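# Lower ring frame over mast onto low bars

## Task

Bring the ring frame down around the free-standing mast so that it ends up resting flat on the low bars, with the mast still standing upright on its plate; the result must hold without any robot supporting it, and the arms must release the frame and back away afterwards.

## Robot and tools

Robots: three identical i2rt Big YAM arms named arm1, arm2 and arm3. Each has six revolute joints, a two-finger gripper and a wrist camera that, with joints 1 and 6 at 0 and the hand level and forward, sits above the hand looking toward the fingertips. Reach is roughly 1.0 m from the joint1 axis. Two fixed room cameras, cam_high and cam_low, also watch the scene. The wrist cameras are arm1_cam_wrist, arm2_cam_wrist and arm3_cam_wrist.

Frames: a single scene frame with its origin on the floor and +z up. The point called hand lies midway between the fingertips; its z axis runs along the fingers and the fingers open along its y axis. Hand poses depend on each arm's foot pose, which is never printed. All motion commands, however, are joint-space, not Cartesian.

execute_actions: argument actions is a list holding exactly one action object, or empty (an empty list just reports state and images). The action object is keyed by robot name (arm1, arm2, arm3); each robot gets a joints object whose keys are joint names mapped to absolute targets (not offsets). Only listed joints get new targets. Units and ranges: joint1_rad -2.879 to 2.879 (spins the arm about its foot, positive counter-clockwise seen from above, 0 = the foot's facing direction); joint2_rad 0 to 3.141 (shoulder; 0 has the upper arm pointing back and roughly level, increasing raises it and then swings it forward); joint3_rad 0 to 3.019 (elbow; 0 is fully folded, larger opens it); joint4_rad -1.692 to 1.57 (hand pitch, positive tips fingers up); joint5_rad -1.57 to 1.57 (hand yaw, positive to the arm's right); joint6_rad -2.094 to 2.094 (hand roll, positive clockwise viewed from behind the hand); gripper_m 0 to 0.093 metres, the fingertip gap. Done-tolerances are about ±0.045, ±0.14, ±0.09, ±0.055, ±0.03, ±0.035 rad and ±0.003 m respectively. Optional cameras is a list of camera names or ["all"]; omitted or null gives every camera, [] gives none. A bad key, value or camera name rejects the whole call and nothing moves. All motions in one action begin together but finish separately, and joints move at different speeds, so the hand can sweep a wide arc between postures.

Result lines: joint_positions reports the current angles; joint torques give each arm joint's drive output, noisy and offset, so treat them as rough hints of load. joint_status tells how each commanded motion ended: done, off_target (resting short of the target and maybe still pushing), contact_stop or time_out (the joint keeps its current spot, though a timed-out joint may keep pushing toward a target a limited step away), not_followed (a self/inter-arm collision check blocked the targets, which may be retried with later actions), or limit_stop_at_motor_heat. on_its_own lists what joints are doing without this call's command; 'held at' is the target held, not the position. A 'pictures' line names cameras in image order. A MOTOR HOT line appears from 85 °C; at 100 °C an OVER-TEMPERATURE FAULT drops that whole arm until it cools. If a result reports a stop, later movement calls in the same reply are skipped.

wait: seconds from 0 to 10; commands nothing, returns state and images. zoom_image: camera name plus region [x0, y0, x1, y1] in pixels from the image's top-left, at most 504 by 504, on the latest full image of that camera. read_manual: optional section "licences"; returns licence text only. finished_scene: pass the integer number of the scene being ended; irreversible, and it reports success. Replying without a tool call ends everything.

Cautions: the arms keep pushing after contact and do not stop on their own, so a stalled joint can press hard and overheat; to relieve it, command its reported position. Tiny target changes may not move a joint. Joints holding weight sag after time_out. The collision check can be late and ignores fingers, gripper housings and cameras between arms, so keep arms well apart; a hard squeeze between two robots fails and ends the run. Objects touching robots do not count as robot contact. Never knock items off the work area or onto the floor, avoid drops, slams and slips, and expect occasional brief pushes on loose objects. The simulation runs while you reason, holding the last command, so long reasoning while holding loads heats motors. Faster robot motion is better. Before finishing, open the grippers, withdraw the arms, and check in images that the frame sits level on the low bars and the mast stands upright unaided.

Each tool is called as name([rows], argument=value, ...), one row to a line, values as JSON.

## Session

execute_actions(actions=[])

Scene clock: 0.00 s.
Joint torques (N m, as the arm reports them, + toward a larger angle): no reading
Motor temperatures (°C, as the motors report them): arm1=[22 21 25 24 20 24] | arm2=[23 23 23 23 25 20] | arm3=[23 23 22 23 24 22]
arm1.joint_positions: joint1_rad=-0.429 joint2_rad=+0.496 joint3_rad=+1.458 joint4_rad=-1.480 joint5_rad=+0.047 joint6_rad=+0.169 gripper_m=+0.095
arm1.joint_status: not commanded
arm1.hand: x=+1.3200 y=+0.0815 z=+1.3965 quat_wxyz=(-0.089, +0.817, -0.282, -0.494) (m; scene frame)
arm2.joint_positions: joint1_rad=+0.276 joint2_rad=+0.599 joint3_rad=+1.385 joint4_rad=-1.233 joint5_rad=+0.176 joint6_rad=+0.011 gripper_m=+0.094
arm2.joint_status: not commanded
arm2.hand: x=-0.5749 y=+1.0684 z=+1.4039 quat_wxyz=(-0.472, -0.354, -0.768, +0.251) (m; scene frame)
arm3.joint_positions: joint1_rad=+0.466 joint2_rad=+0.541 joint3_rad=+1.411 joint4_rad=-1.479 joint5_rad=-0.071 joint6_rad=+0.209 gripper_m=+0.095
arm3.joint_status: not commanded
arm3.hand: x=-0.7223 y=-1.0760 z=+1.3302 quat_wxyz=(-0.284, +0.541, -0.702, -0.367) (m; scene frame)
pictures: arm1_cam_wrist, arm2_cam_wrist, arm3_cam_wrist, cam_high, cam_low
Images, in order (width x height): arm1_cam_wrist 504x504, arm2_cam_wrist 504x504, arm3_cam_wrist 504x504, cam_high 896x504, cam_low 896x504.

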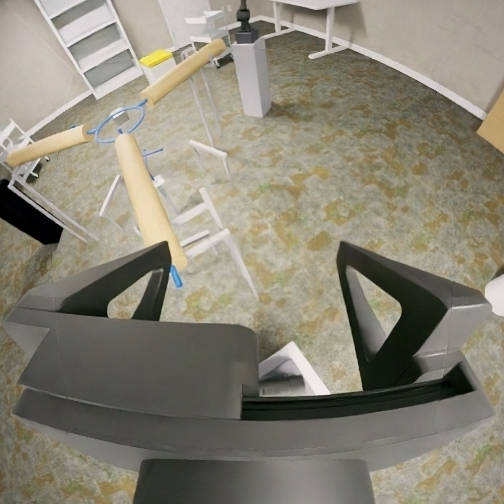

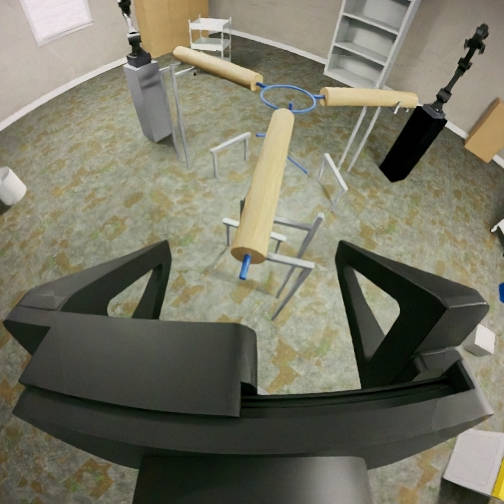

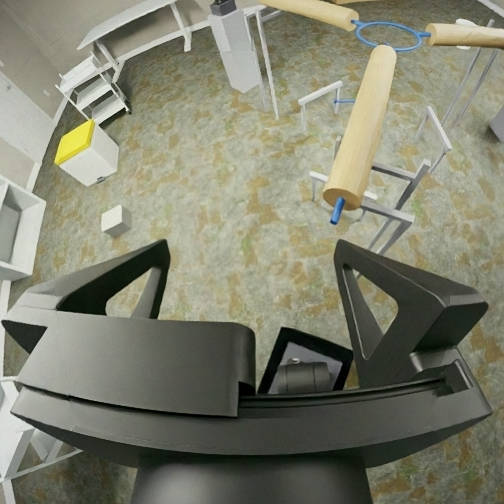

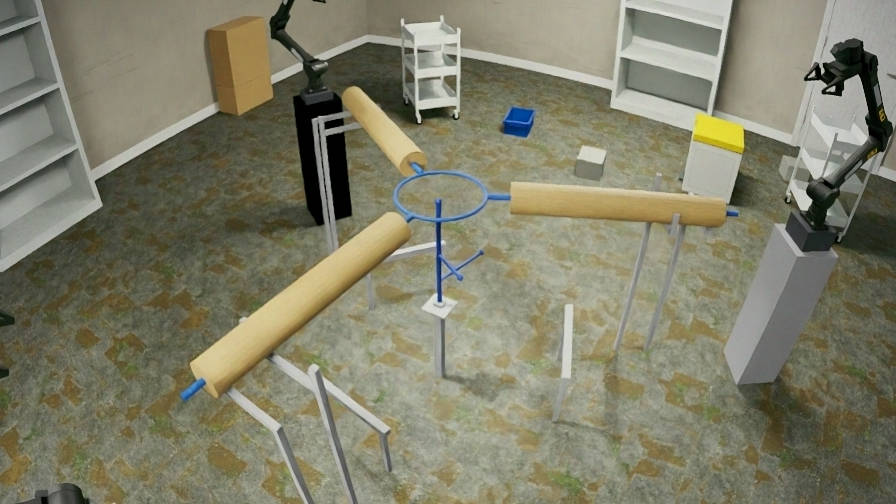

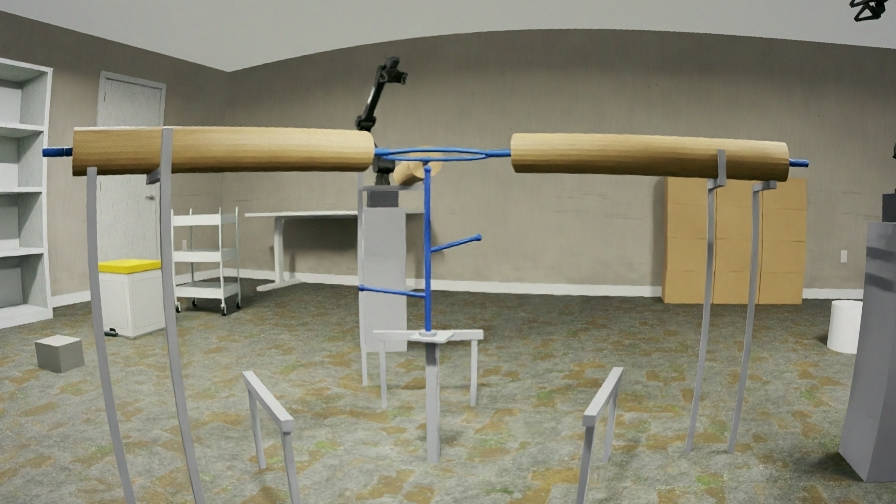

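execute_actions([
  {"arm1":{"joints":{"joint1_rad":0.03,"joint2_rad":0.657,"joint3_rad":0.73,"joint4_rad":-0.973,"joint5_rad":0,"joint6_rad":0}},"arm2":{"joints":{"joint1_rad":-0.04,"joint2_rad":0.657,"joint3_rad":0.73,"joint4_rad":-0.973,"joint5_rad":0,"joint6_rad":0}},"arm3":{"joints":{"joint1_rad":0.03,"joint2_rad":0.657,"joint3_rad":0.73,"joint4_rad":-0.973,"joint5_rad":0,"joint6_rad":0}}},
])

Scene clock: 2.83 s.
Joint torques (N m, as the arm reports them, + toward a larger angle): arm1=[-1.2  -1.63 10.63  1.89  0.03  0.06] | arm2=[ 1.5  -0.5  10.04  2.55 -0.13 -0.1 ] | arm3=[-0.89 -1.3  11.04  2.21  0.16 -0.09]
Motor temperatures (°C, as the motors report them): arm1=[22 21 25 24 20 24] | arm2=[23 23 24 23 25 20] | arm3=[23 23 23 23 24 22]
arm1.joint_positions: joint1_rad=+0.026 joint2_rad=+0.669 joint3_rad=+0.730 joint4_rad=-0.989 joint5_rad=+0.001 joint6_rad=+0.009 gripper_m=+0.095
arm1.joint_status: all done
arm1.hand: x=+1.1560 y=+0.0054 z=+1.0810 quat_wxyz=(+0.004, +0.948, -0.010, -0.318) (m; scene frame)
arm2.joint_positions: joint1_rad=-0.035 joint2_rad=+0.665 joint3_rad=+0.717 joint4_rad=-0.995 joint5_rad=+0.003 joint6_rad=+0.011 gripper_m=+0.094
arm2.joint_status: all done
arm2.hand: x=-0.5816 y=+1.0006 z=+1.0765 quat_wxyz=(-0.269, -0.481, -0.821, +0.147) (m; scene frame)
arm3.joint_positions: joint1_rad=+0.032 joint2_rad=+0.663 joint3_rad=+0.735 joint4_rad=-0.989 joint5_rad=-0.002 joint6_rad=+0.008 gripper_m=+0.095
arm3.joint_status: all done
arm3.hand: x=-0.5783 y=-0.9993 z=+1.0448 quat_wxyz=(-0.278, +0.472, -0.821, -0.163) (m; scene frame)
pictures: arm1_cam_wrist, arm2_cam_wrist, arm3_cam_wrist, cam_high, cam_low
Images, in order (width x height): arm1_cam_wrist 504x504, arm2_cam_wrist 504x504, arm3_cam_wrist 504x504, cam_high 896x504, cam_low 896x504.

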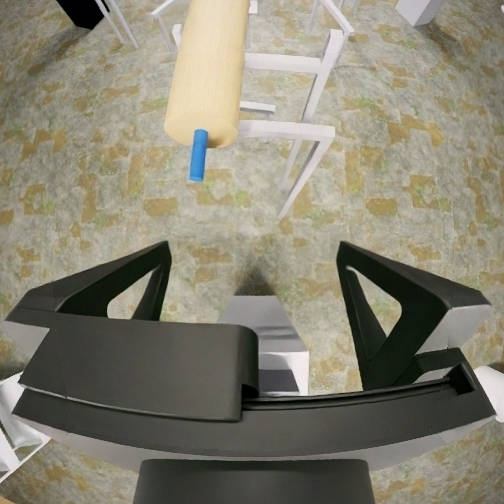

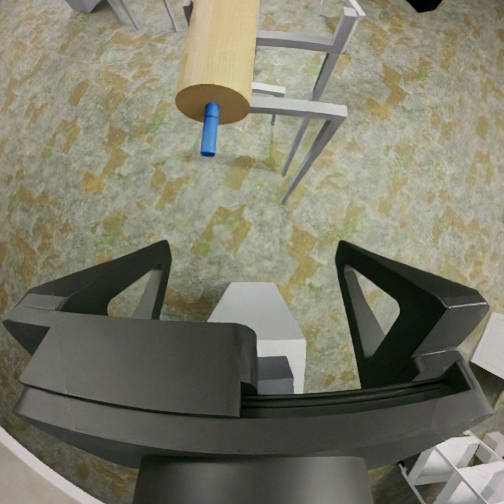

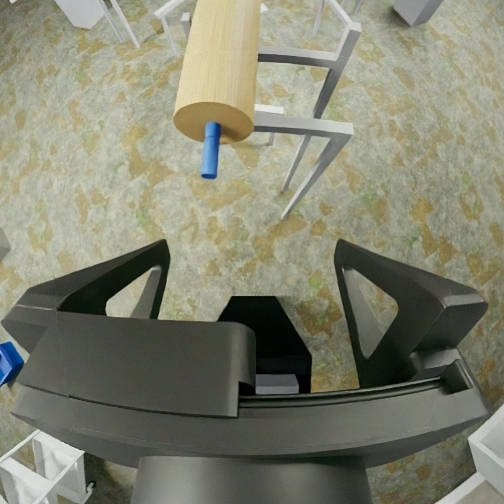

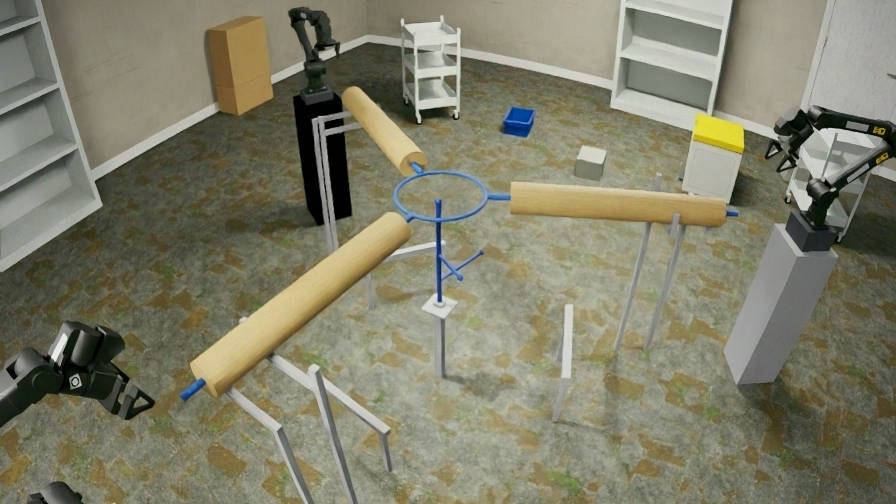

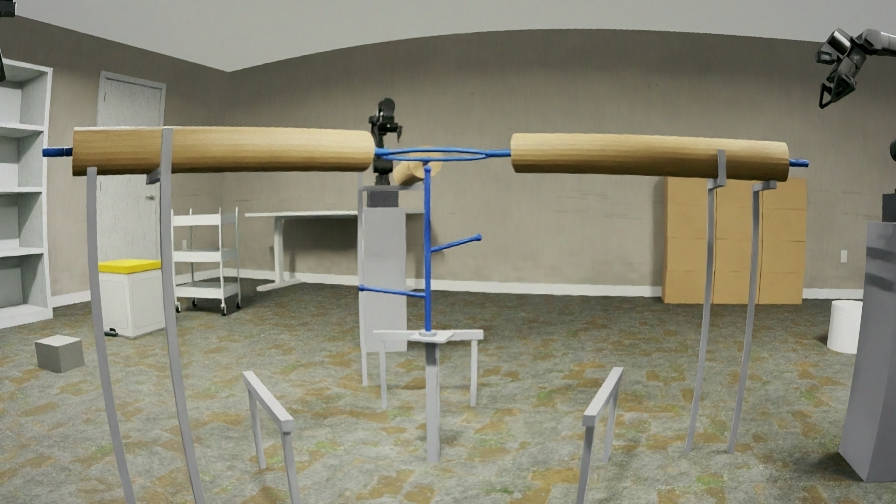

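execute_actions([
  {"arm1":{"joints":{"joint1_rad":0.18,"joint2_rad":1.539,"joint3_rad":1.36,"joint4_rad":-1.392,"joint5_rad":0,"joint6_rad":0.21}},"arm2":{"joints":{"joint1_rad":0.08,"joint2_rad":1.595,"joint3_rad":1.415,"joint4_rad":-1.391,"joint5_rad":0,"joint6_rad":0.17}},"arm3":{"joints":{"joint1_rad":0.14,"joint2_rad":1.51,"joint3_rad":1.43,"joint4_rad":-1.491,"joint5_rad":0,"joint6_rad":0.17}}},
])

Scene clock: 5.13 s.
Joint torques (N m, as the arm reports them, + toward a larger angle): arm1=[ -1.51 -12.62  13.82   0.17  -0.04   0.22] | arm2=[  2.25 -14.33  11.43  -0.08  -0.06   0.15] | arm3=[ -0.39 -10.89  15.14  -0.3    0.22   0.12]
Motor temperatures (°C, as the motors report them): arm1=[22 21 26 24 20 24] | arm2=[23 23 24 23 25 20] | arm3=[23 23 23 23 24 22]
arm1.joint_positions: joint1_rad=+0.177 joint2_rad=+1.549 joint3_rad=+1.301 joint4_rad=-1.384 joint5_rad=+0.001 joint6_rad=+0.201 gripper_m=+0.095
arm1.joint_status: all done
arm1.hand: x=+1.0187 y=-0.0603 z=+1.0093 quat_wxyz=(-0.001, +0.999, -0.029, +0.027) (m; scene frame)
arm2.joint_positions: joint1_rad=+0.077 joint2_rad=+1.612 joint3_rad=+1.367 joint4_rad=-1.378 joint5_rad=+0.001 joint6_rad=+0.158 gripper_m=+0.094
arm2.joint_status: all done
arm2.hand: x=-0.4508 y=+0.8818 z=+1.0058 quat_wxyz=(+0.023, -0.518, -0.855, -0.016) (m; scene frame)
arm3.joint_positions: joint1_rad=+0.140 joint2_rad=+1.517 joint3_rad=+1.374 joint4_rad=-1.481 joint5_rad=-0.001 joint6_rad=+0.162 gripper_m=+0.095
arm3.joint_status: all done
arm3.hand: x=-0.5511 y=-0.8582 z=+1.0077 quat_wxyz=(+0.021, +0.478, -0.878, +0.016) (m; scene frame)
pictures: arm1_cam_wrist, arm2_cam_wrist, arm3_cam_wrist, cam_high, cam_low
Images, in order (width x height): arm1_cam_wrist 504x504, arm2_cam_wrist 504x504, arm3_cam_wrist 504x504, cam_high 896x504, cam_low 896x504.

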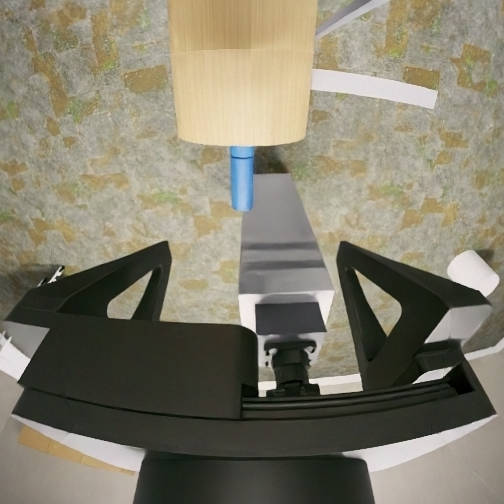

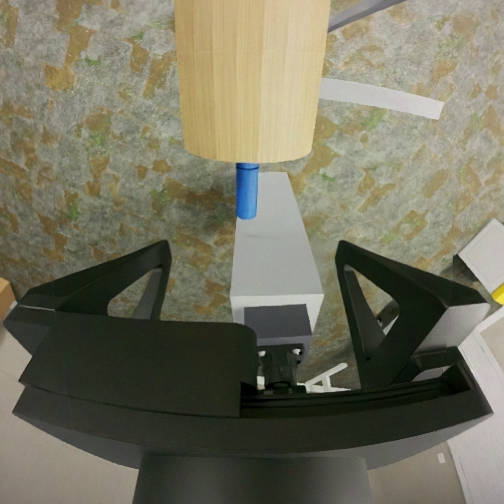

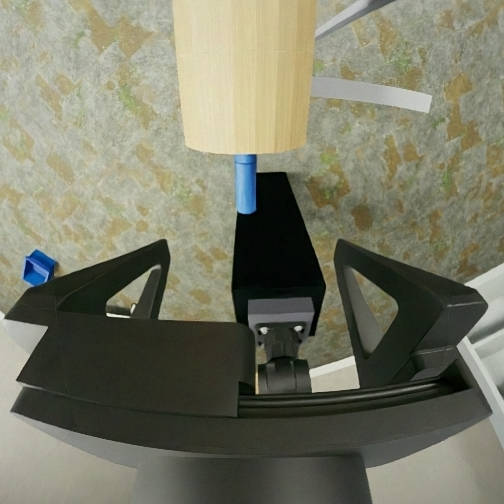

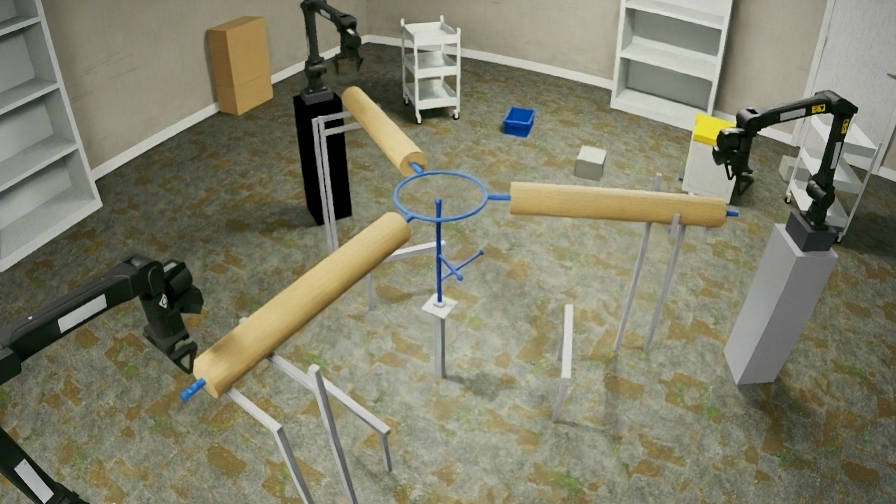

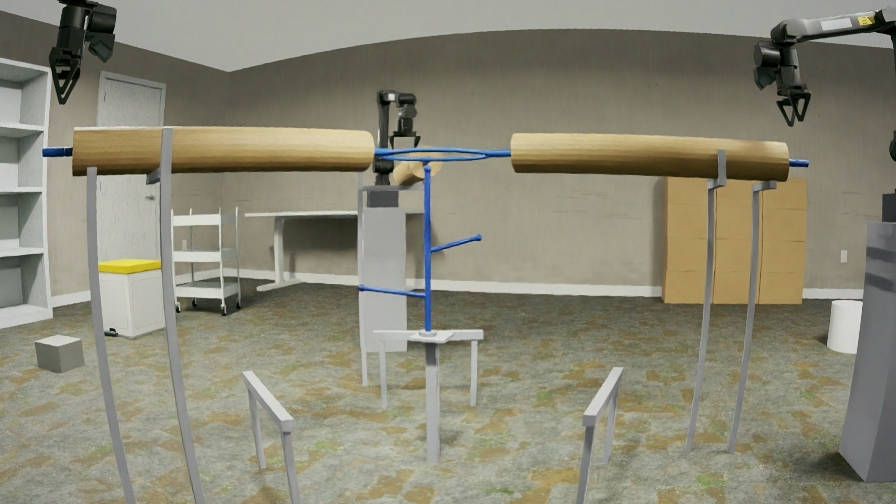

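execute_actions([
  {"arm1":{"joints":{"joint1_rad":0.203,"joint2_rad":1.553,"joint3_rad":1.112,"joint4_rad":-1.12,"joint6_rad":0.235}},"arm2":{"joints":{"joint1_rad":0.095,"joint2_rad":1.59,"joint3_rad":1.155,"joint4_rad":-1.118,"joint6_rad":0.19}},"arm3":{"joints":{"joint1_rad":0.158,"joint2_rad":1.497,"joint3_rad":1.156,"joint4_rad":-1.222,"joint6_rad":0.19}}},
])

Scene clock: 6.47 s.
Joint torques (N m, as the arm reports them, + toward a larger angle): arm1=[ -1.12 -11.01   8.82   0.69   0.     0.26] | arm2=[  2.7  -12.77   8.41   1.19  -0.06   0.15] | arm3=[-0.27 -9.91 10.08  0.81  0.18  0.04]
Motor temperatures (°C, as the motors report them): arm1=[22 21 26 24 20 24] | arm2=[23 23 24 23 25 20] | arm3=[23 23 23 23 24 22]
arm1.joint_positions: joint1_rad=+0.198 joint2_rad=+1.549 joint3_rad=+1.106 joint4_rad=-1.131 joint5_rad=+0.001 joint6_rad=+0.226 gripper_m=+0.095
arm1.joint_status: all done
arm1.hand: x=+1.0302 y=-0.0682 z=+0.9390 quat_wxyz=(+0.004, +1.000, -0.031, -0.002) (m; scene frame)
arm2.joint_positions: joint1_rad=+0.086 joint2_rad=+1.594 joint3_rad=+1.141 joint4_rad=-1.133 joint5_rad=+0.001 joint6_rad=+0.178 gripper_m=+0.094
arm2.joint_status: all done
arm2.hand: x=-0.4622 y=+0.9050 z=+0.9325 quat_wxyz=(+0.006, -0.523, -0.852, -0.010) (m; scene frame)
arm3.joint_positions: joint1_rad=+0.152 joint2_rad=+1.496 joint3_rad=+1.157 joint4_rad=-1.233 joint5_rad=-0.001 joint6_rad=+0.182 gripper_m=+0.095
arm3.joint_status: all done
arm3.hand: x=-0.5609 y=-0.8681 z=+0.9360 quat_wxyz=(+0.000, +0.474, -0.880, +0.000) (m; scene frame)
pictures: arm1_cam_wrist, arm2_cam_wrist, arm3_cam_wrist, cam_high, cam_low
Images, in order (width x height): arm1_cam_wrist 504x504, arm2_cam_wrist 504x504, arm3_cam_wrist 504x504, cam_high 896x504, cam_low 896x504.

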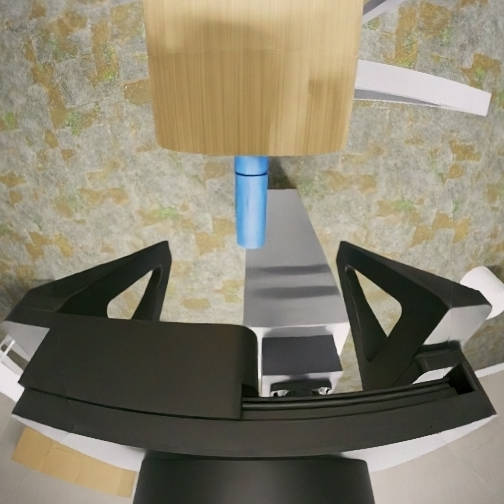

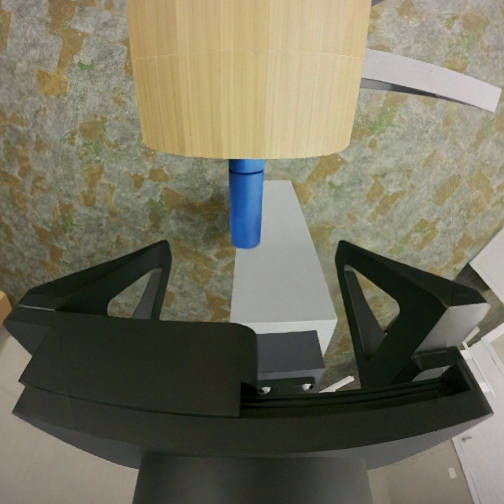

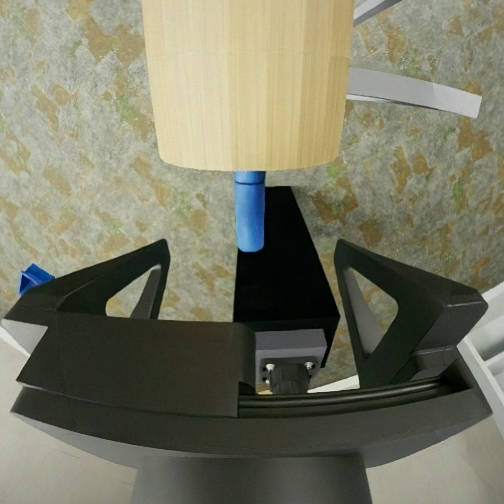

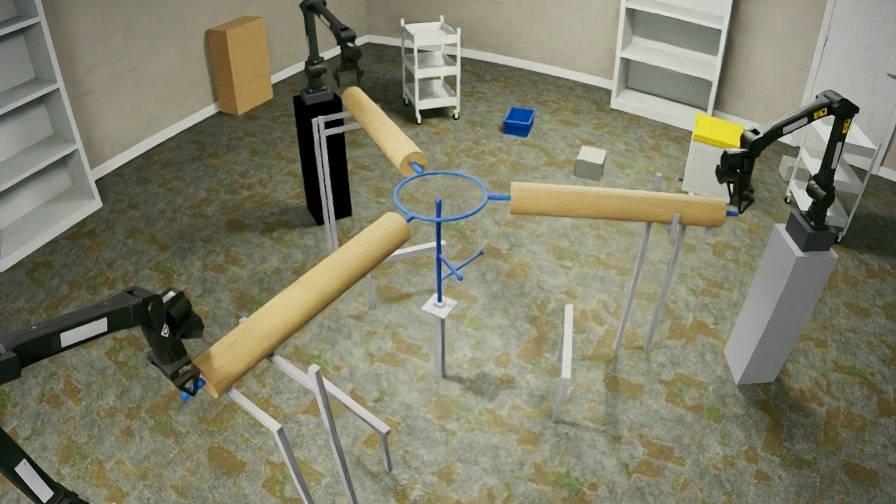

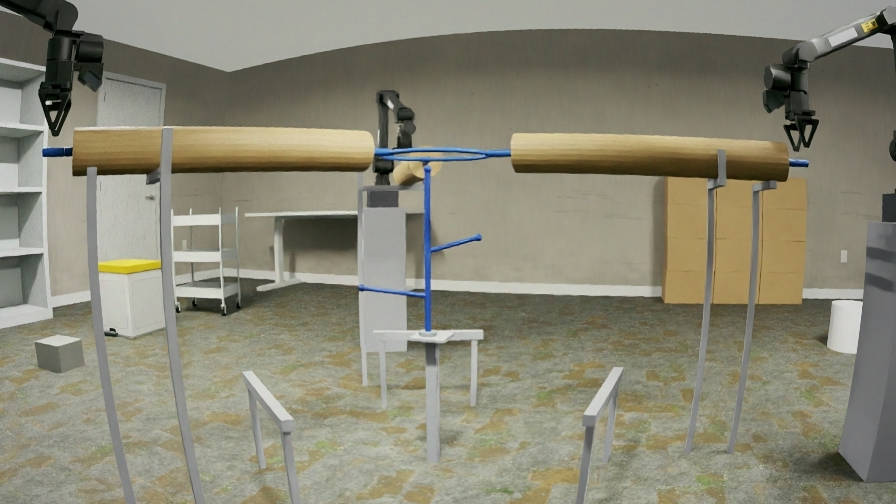

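execute_actions([
  {"arm1":{"joints":{"joint1_rad":0.21,"joint2_rad":1.618,"joint3_rad":1.046,"joint4_rad":-0.976}},"arm2":{"joints":{"joint1_rad":0.11,"joint2_rad":1.63,"joint3_rad":1.072,"joint4_rad":-0.977}},"arm3":{"joints":{"joint1_rad":0.165,"joint2_rad":1.53,"joint3_rad":1.063,"joint4_rad":-1.087}}},
])

Scene clock: 7.53 s.
Joint torques (N m, as the arm reports them, + toward a larger angle): arm1=[ -1.04 -10.37   8.23   0.94   0.02   0.24] | arm2=[  2.52 -12.01   7.74   1.26  -0.07   0.15] | arm3=[ 0.1  -9.97  9.33  0.81  0.16  0.1 ]
Motor temperatures (°C, as the motors report them): arm1=[22 21 26 24 20 24] | arm2=[23 23 24 23 25 20] | arm3=[23 23 23 23 24 22]
arm1.joint_positions: joint1_rad=+0.201 joint2_rad=+1.615 joint3_rad=+1.045 joint4_rad=-0.986 joint5_rad=+0.001 joint6_rad=+0.227 gripper_m=+0.095
arm1.joint_status: all done
arm1.hand: x=+1.0247 y=-0.0709 z=+0.8917 quat_wxyz=(+0.006, +0.999, -0.030, -0.010) (m; scene frame)
arm2.joint_positions: joint1_rad=+0.102 joint2_rad=+1.632 joint3_rad=+1.061 joint4_rad=-0.993 joint5_rad=+0.001 joint6_rad=+0.178 gripper_m=+0.094
arm2.joint_status: all done
arm2.hand: x=-0.4575 y=+0.9116 z=+0.8902 quat_wxyz=(-0.004, -0.516, -0.856, -0.005) (m; scene frame)
arm3.joint_positions: joint1_rad=+0.157 joint2_rad=+1.527 joint3_rad=+1.067 joint4_rad=-1.098 joint5_rad=-0.001 joint6_rad=+0.182 gripper_m=+0.095
arm3.joint_status: all done
arm3.hand: x=-0.5641 y=-0.8696 z=+0.8918 quat_wxyz=(-0.006, +0.477, -0.879, -0.004) (m; scene frame)
pictures: arm1_cam_wrist, arm2_cam_wrist, arm3_cam_wrist, cam_high, cam_low
Images, in order (width x height): arm1_cam_wrist 504x504, arm2_cam_wrist 504x504, arm3_cam_wrist 504x504, cam_high 896x504, cam_low 896x504.

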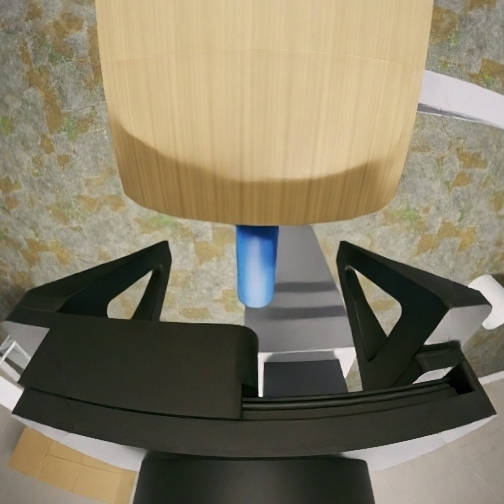

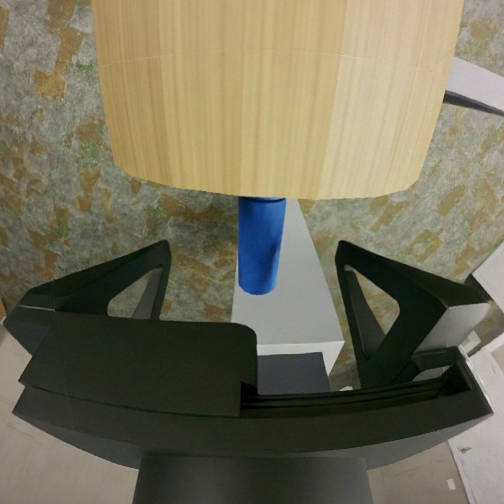

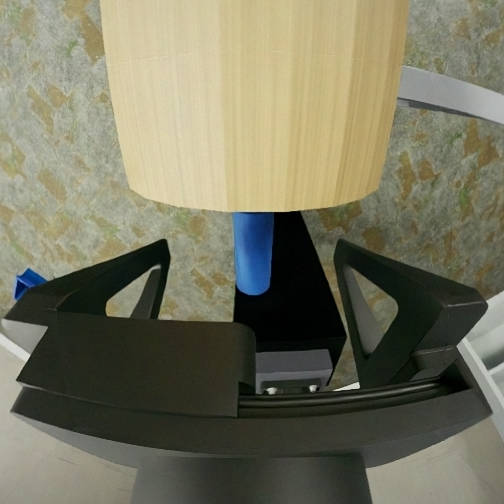

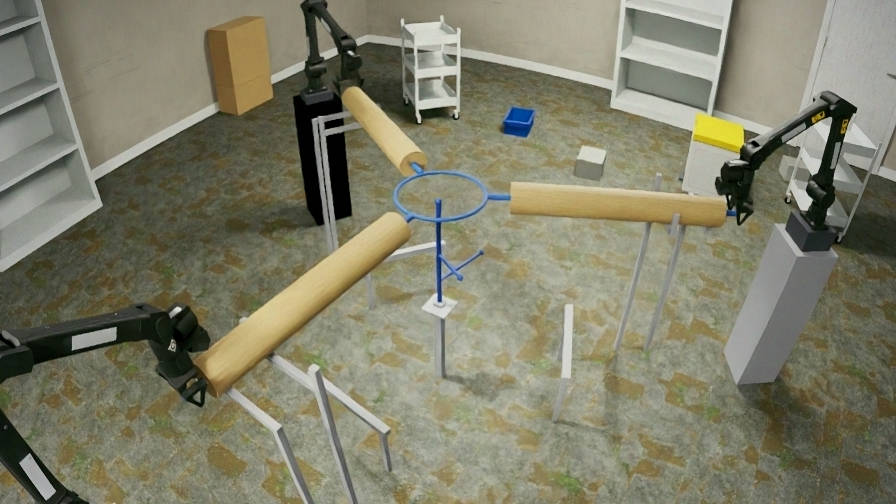

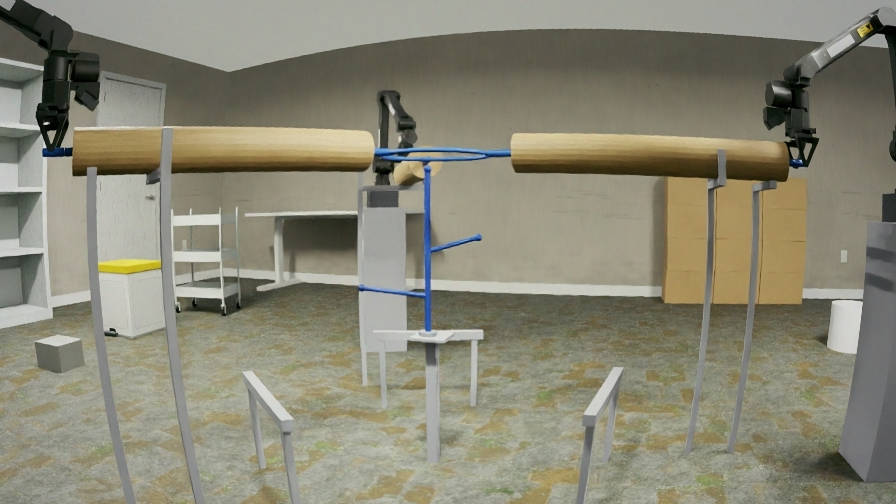

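execute_actions([
  {"arm1":{"joints":{"joint3_rad":1.004,"joint4_rad":-0.942}},"arm2":{"joints":{"joint2_rad":1.648,"joint4_rad":-0.965,"joint6_rad":0.22}},"arm3":{"joints":{"joint2_rad":1.556,"joint3_rad":1.032,"joint4_rad":-1.038}}},
])

zoom_image(camera="cam_low", region=[0, 60, 200, 200])

zoom_image(camera="cam_low", region=[680, 70, 880, 210])

Scene clock: 8.50 s.
Joint torques (N m, as the arm reports them, + toward a larger angle): arm1=[ -0.99 -11.58   7.79   0.9   -0.01   0.21] | arm2=[  2.52 -10.99   7.76   1.27  -0.06   0.15] | arm3=[ 0.02 -9.02  8.46  0.66  0.2   0.1 ]
Motor temperatures (°C, as the motors report them): arm1=[22 21 26 24 20 24] | arm2=[23 23 25 23 25 20] | arm3=[23 23 23 23 24 22]
arm1.joint_positions: joint1_rad=+0.201 joint2_rad=+1.615 joint3_rad=+1.006 joint4_rad=-0.953 joint5_rad=+0.001 joint6_rad=+0.227 gripper_m=+0.095
arm1.joint_status: all done
arm1.hand: x=+1.0343 y=-0.0694 z=+0.8791 quat_wxyz=(+0.005, +1.000, -0.030, -0.007) (m; scene frame)
arm2.joint_positions: joint1_rad=+0.102 joint2_rad=+1.636 joint3_rad=+1.061 joint4_rad=-0.981 joint5_rad=+0.001 joint6_rad=+0.207 gripper_m=+0.094
arm2.joint_status: all done
arm2.hand: x=-0.4559 y=+0.9096 z=+0.8885 quat_wxyz=(-0.008, -0.529, -0.849, -0.004) (m; scene frame)
arm3.joint_positions: joint1_rad=+0.157 joint2_rad=+1.545 joint3_rad=+1.041 joint4_rad=-1.049 joint5_rad=-0.001 joint6_rad=+0.182 gripper_m=+0.095
arm3.joint_status: all done
arm3.hand: x=-0.5640 y=-0.8694 z=+0.8759 quat_wxyz=(-0.007, +0.477, -0.879, -0.006) (m; scene frame)
pictures: arm1_cam_wrist, arm2_cam_wrist, arm3_cam_wrist, cam_high, cam_low
Images, in order (width x height): arm1_cam_wrist 504x504, arm2_cam_wrist 504x504, arm3_cam_wrist 504x504, cam_high 896x504, cam_low 896x504.

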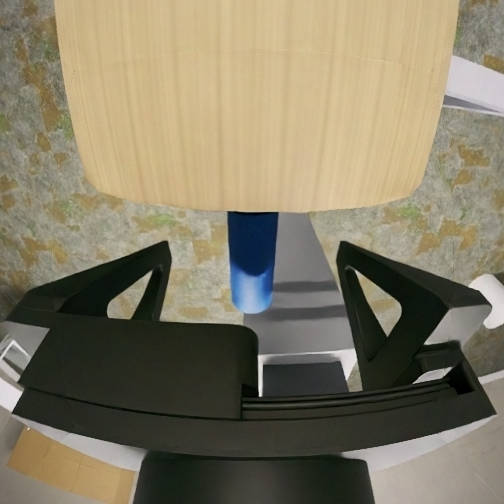

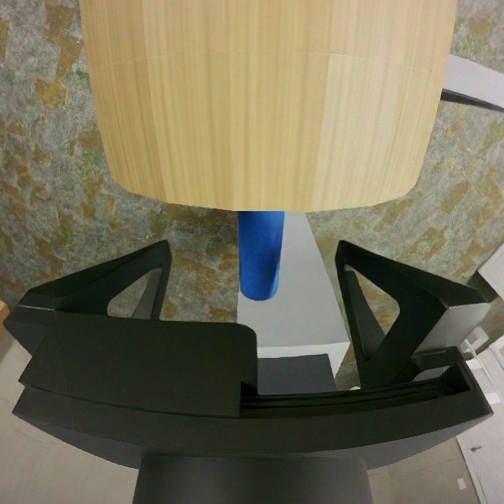

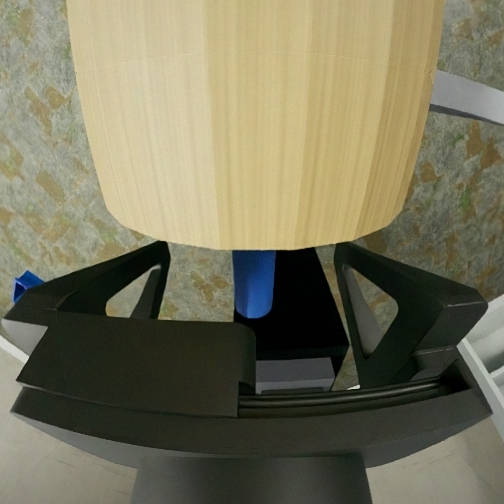

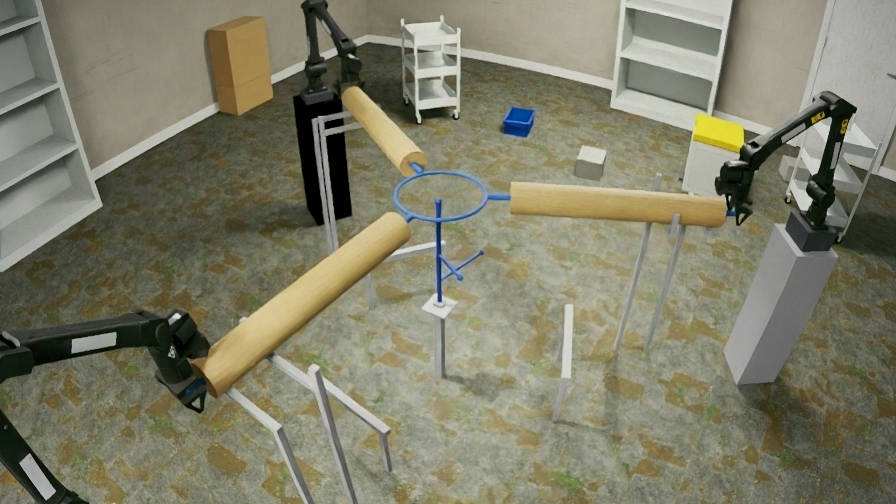

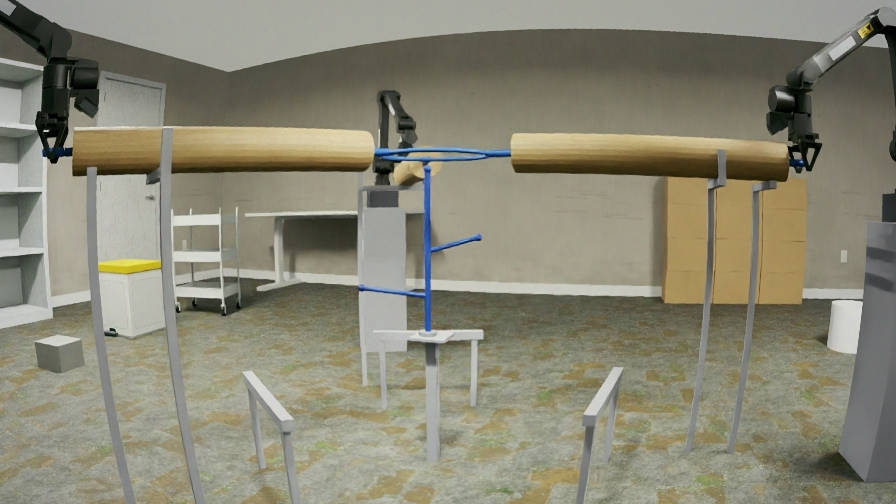

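Region (0, 60, 200, 200) of cam_low's 896x504 image, scaled by 2.520, with more detail than that image has; it fills the top 353 rows of this view, and the rest is white.

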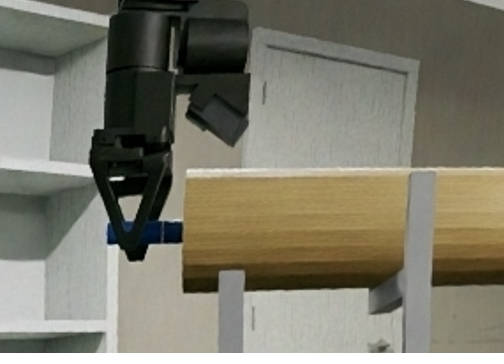

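Region (680, 70, 880, 210) of cam_low's 896x504 image, scaled by 2.520, with more detail than that image has; it fills the top 353 rows of this view, and the rest is white.

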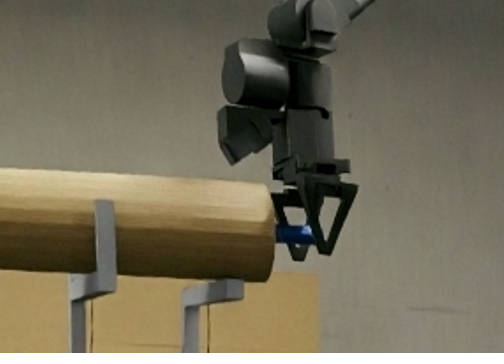

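execute_actions([
  {"arm1":{"joints":{"gripper_m":0}},"arm2":{"joints":{"joint1_rad":0.09,"joint2_rad":1.66,"joint3_rad":1.052,"joint4_rad":-0.95,"gripper_m":0.045}},"arm3":{"joints":{"gripper_m":0}}},
], cameras=[])

execute_actions([
  {"arm2":{"joints":{"gripper_m":0}}},
], cameras=["arm2_cam_wrist","cam_high","cam_low"])

zoom_image(camera="cam_high", region=[340, 140, 600, 400])

Scene clock: 9.43 s.
Joint torques (N m, as the arm reports them, + toward a larger angle): arm1=[ -1.14 -11.49   7.67   0.97   0.08   0.13] | arm2=[  1.04 -11.24   7.08   1.19  -0.06   0.15] | arm3=[ 0.11 -9.03  8.69  0.5   0.02  0.07]
Motor temperatures (°C, as the motors report them): arm1=[22 21 26 24 20 24] | arm2=[23 23 25 23 25 20] | arm3=[23 23 23 23 24 22]
arm1.joint_positions: joint1_rad=+0.202 joint2_rad=+1.615 joint3_rad=+1.006 joint4_rad=-0.951 joint5_rad=-0.002 joint6_rad=+0.234 gripper_m=+0.018
arm1.joint_status: gripper_m off_target (ended at +0.018, target +0.000)
arm1.hand: x=+1.0340 y=-0.0703 z=+0.8791 quat_wxyz=(+0.007, +0.999, -0.033, -0.008) (m; scene frame)
arm2.joint_positions: joint1_rad=+0.102 joint2_rad=+1.651 joint3_rad=+1.046 joint4_rad=-0.966 joint5_rad=+0.001 joint6_rad=+0.208 gripper_m=+0.045
arm2.joint_status: all done
arm2.hand: x=-0.4585 y=+0.9128 z=+0.8777 quat_wxyz=(-0.001, -0.529, -0.848, -0.007) (m; scene frame)
arm3.joint_positions: joint1_rad=+0.157 joint2_rad=+1.545 joint3_rad=+1.041 joint4_rad=-1.048 joint5_rad=+0.002 joint6_rad=+0.183 gripper_m=+0.019
arm3.joint_status: gripper_m off_target (ended at +0.019, target +0.000)
arm3.hand: x=-0.5633 y=-0.8694 z=+0.8759 quat_wxyz=(-0.009, +0.477, -0.879, -0.005) (m; scene frame)
pictures: none
No camera images: the call's "cameras" was empty. Leave "cameras" out to get every camera's image.

Scene clock: 10.03 s.
Joint torques (N m, as the arm reports them, + toward a larger angle): arm1=[ -0.85 -10.99   7.93   0.64   0.12   0.11] | arm2=[  1.29 -11.33   7.14   1.23  -0.12   0.14] | arm3=[ -0.06 -10.27   8.66   0.69   0.04   0.09]
Motor temperatures (°C, as the motors report them): arm1=[22 21 26 24 20 24] | arm2=[23 23 25 23 25 20] | arm3=[23 23 24 23 24 22]
arm1.joint_positions: joint1_rad=+0.202 joint2_rad=+1.615 joint3_rad=+1.006 joint4_rad=-0.951 joint5_rad=-0.003 joint6_rad=+0.234 gripper_m=+0.018
arm1.joint_status: not commanded
arm1.hand: x=+1.0340 y=-0.0705 z=+0.8791 quat_wxyz=(+0.007, +0.999, -0.033, -0.008) (m; scene frame)
arm2.joint_positions: joint1_rad=+0.099 joint2_rad=+1.651 joint3_rad=+1.046 joint4_rad=-0.965 joint5_rad=+0.002 joint6_rad=+0.209 gripper_m=+0.017
arm2.joint_status: gripper_m off_target (ended at +0.017, target +0.000)
arm2.hand: x=-0.4596 y=+0.9120 z=+0.8776 quat_wxyz=(-0.001, -0.531, -0.848, -0.006) (m; scene frame)
arm3.joint_positions: joint1_rad=+0.157 joint2_rad=+1.545 joint3_rad=+1.041 joint4_rad=-1.047 joint5_rad=+0.002 joint6_rad=+0.183 gripper_m=+0.019
arm3.joint_status: not commanded
arm3.hand: x=-0.5633 y=-0.8691 z=+0.8759 quat_wxyz=(-0.009, +0.477, -0.879, -0.005) (m; scene frame)
pictures: arm2_cam_wrist, cam_high, cam_low
Images, in order (width x height): arm2_cam_wrist 504x504, cam_high 896x504, cam_low 896x504.

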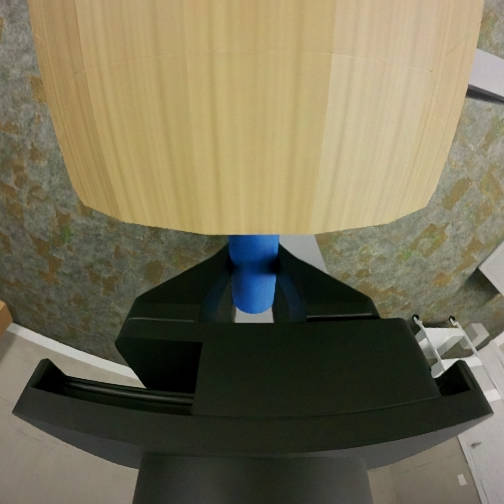

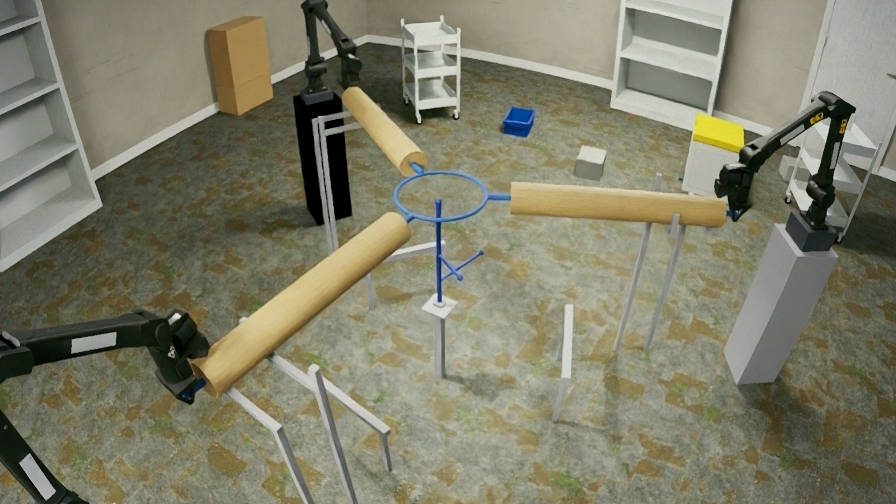

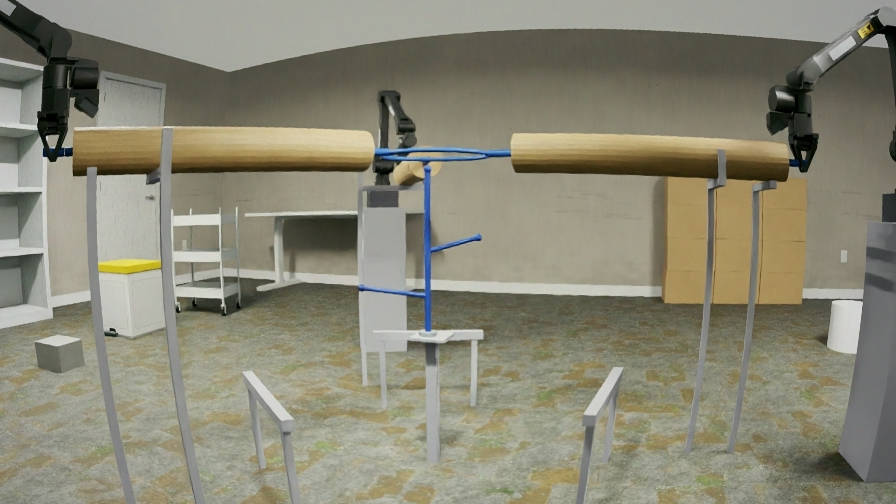

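Region (340, 140, 600, 400) of cam_high's 896x504 image, scaled by 1.938, with more detail than that image has.

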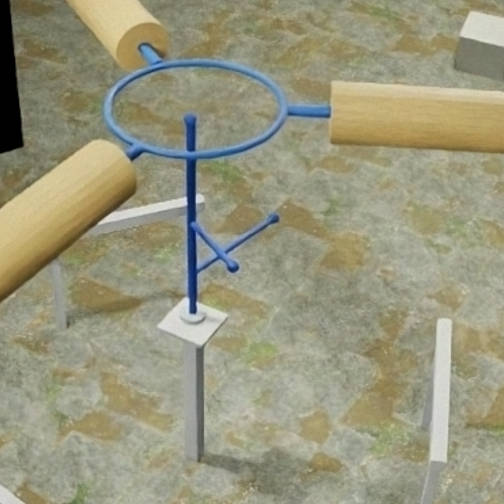

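execute_actions([
  {"arm1":{"joints":{"joint2_rad":1.472,"joint3_rad":1.245,"joint4_rad":-1.275}},"arm2":{"joints":{"joint1_rad":0.1,"joint2_rad":1.504,"joint3_rad":1.27,"joint4_rad":-1.275}},"arm3":{"joints":{"joint2_rad":1.439,"joint3_rad":1.31,"joint4_rad":-1.378}}},
])

Scene clock: 12.20 s.
Joint torques (N m, as the arm reports them, + toward a larger angle): arm1=[ -1.79 -11.    14.06  -0.23   0.17   0.08] | arm2=[  1.97 -12.3   12.16   0.02  -0.08   0.13] | arm3=[  0.51 -10.52  15.52  -0.61  -0.01   0.07]
Motor temperatures (°C, as the motors report them): arm1=[22 22 27 24 20 24] | arm2=[23 23 25 23 25 20] | arm3=[23 23 24 23 24 22]
arm1.joint_positions: joint1_rad=+0.208 joint2_rad=+1.482 joint3_rad=+1.184 joint4_rad=-1.260 joint5_rad=-0.002 joint6_rad=+0.240 gripper_m=+0.018
arm1.joint_status: all done
arm1.hand: x=+1.0334 y=-0.0722 z=+0.9932 quat_wxyz=(+0.007, +0.999, -0.032, -0.008) (m; scene frame)
arm2.joint_positions: joint1_rad=+0.099 joint2_rad=+1.516 joint3_rad=+1.214 joint4_rad=-1.262 joint5_rad=+0.002 joint6_rad=+0.209 gripper_m=+0.017
arm2.joint_status: all done
arm2.hand: x=-0.4600 y=+0.9099 z=+0.9911 quat_wxyz=(-0.004, -0.531, -0.847, -0.005) (m; scene frame)
arm3.joint_positions: joint1_rad=+0.157 joint2_rad=+1.448 joint3_rad=+1.251 joint4_rad=-1.363 joint5_rad=+0.003 joint6_rad=+0.183 gripper_m=+0.019
arm3.joint_status: all done
arm3.hand: x=-0.5630 y=-0.8684 z=+0.9894 quat_wxyz=(-0.006, +0.477, -0.879, -0.002) (m; scene frame)
pictures: arm1_cam_wrist, arm2_cam_wrist, arm3_cam_wrist, cam_high, cam_low
Images, in order (width x height): arm1_cam_wrist 504x504, arm2_cam_wrist 504x504, arm3_cam_wrist 504x504, cam_high 896x504, cam_low 896x504.

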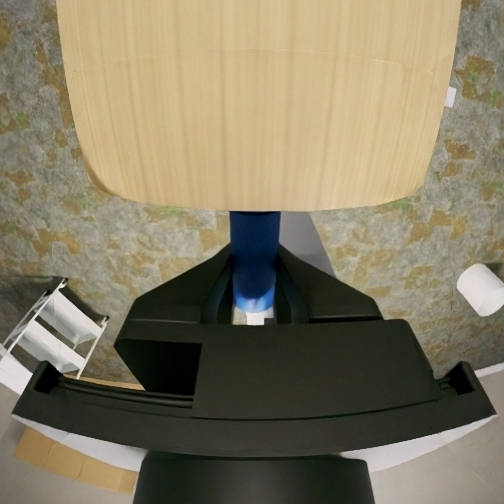

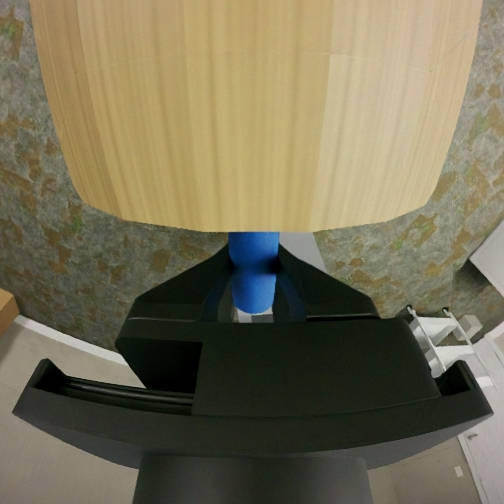

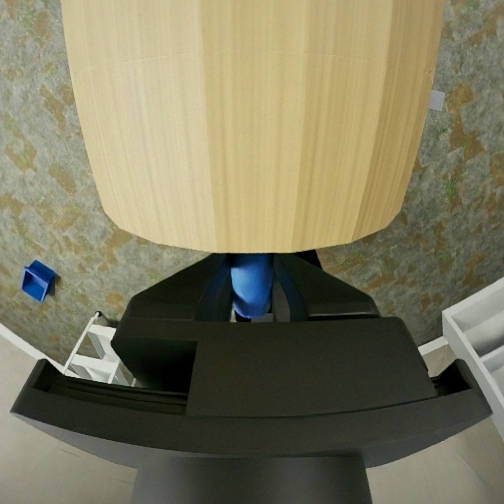

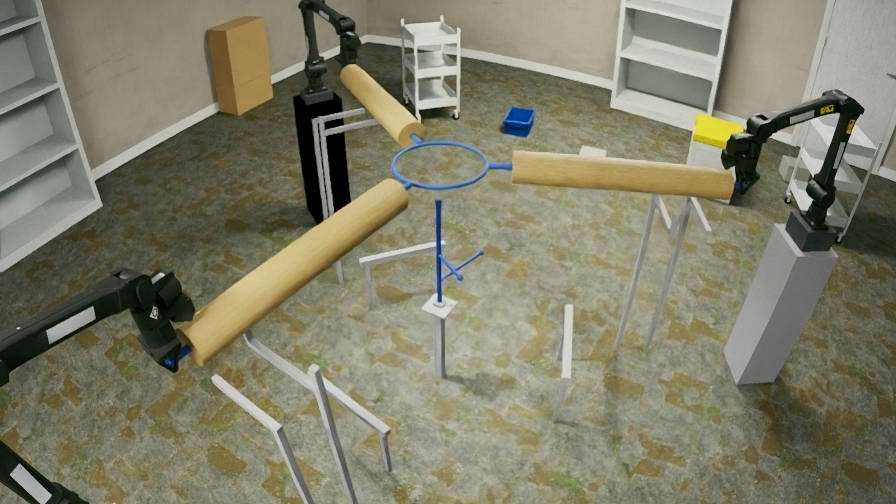

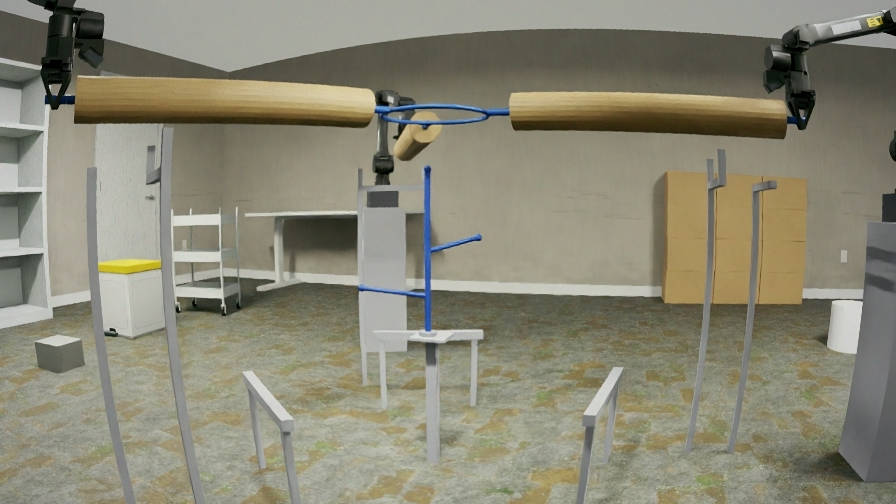

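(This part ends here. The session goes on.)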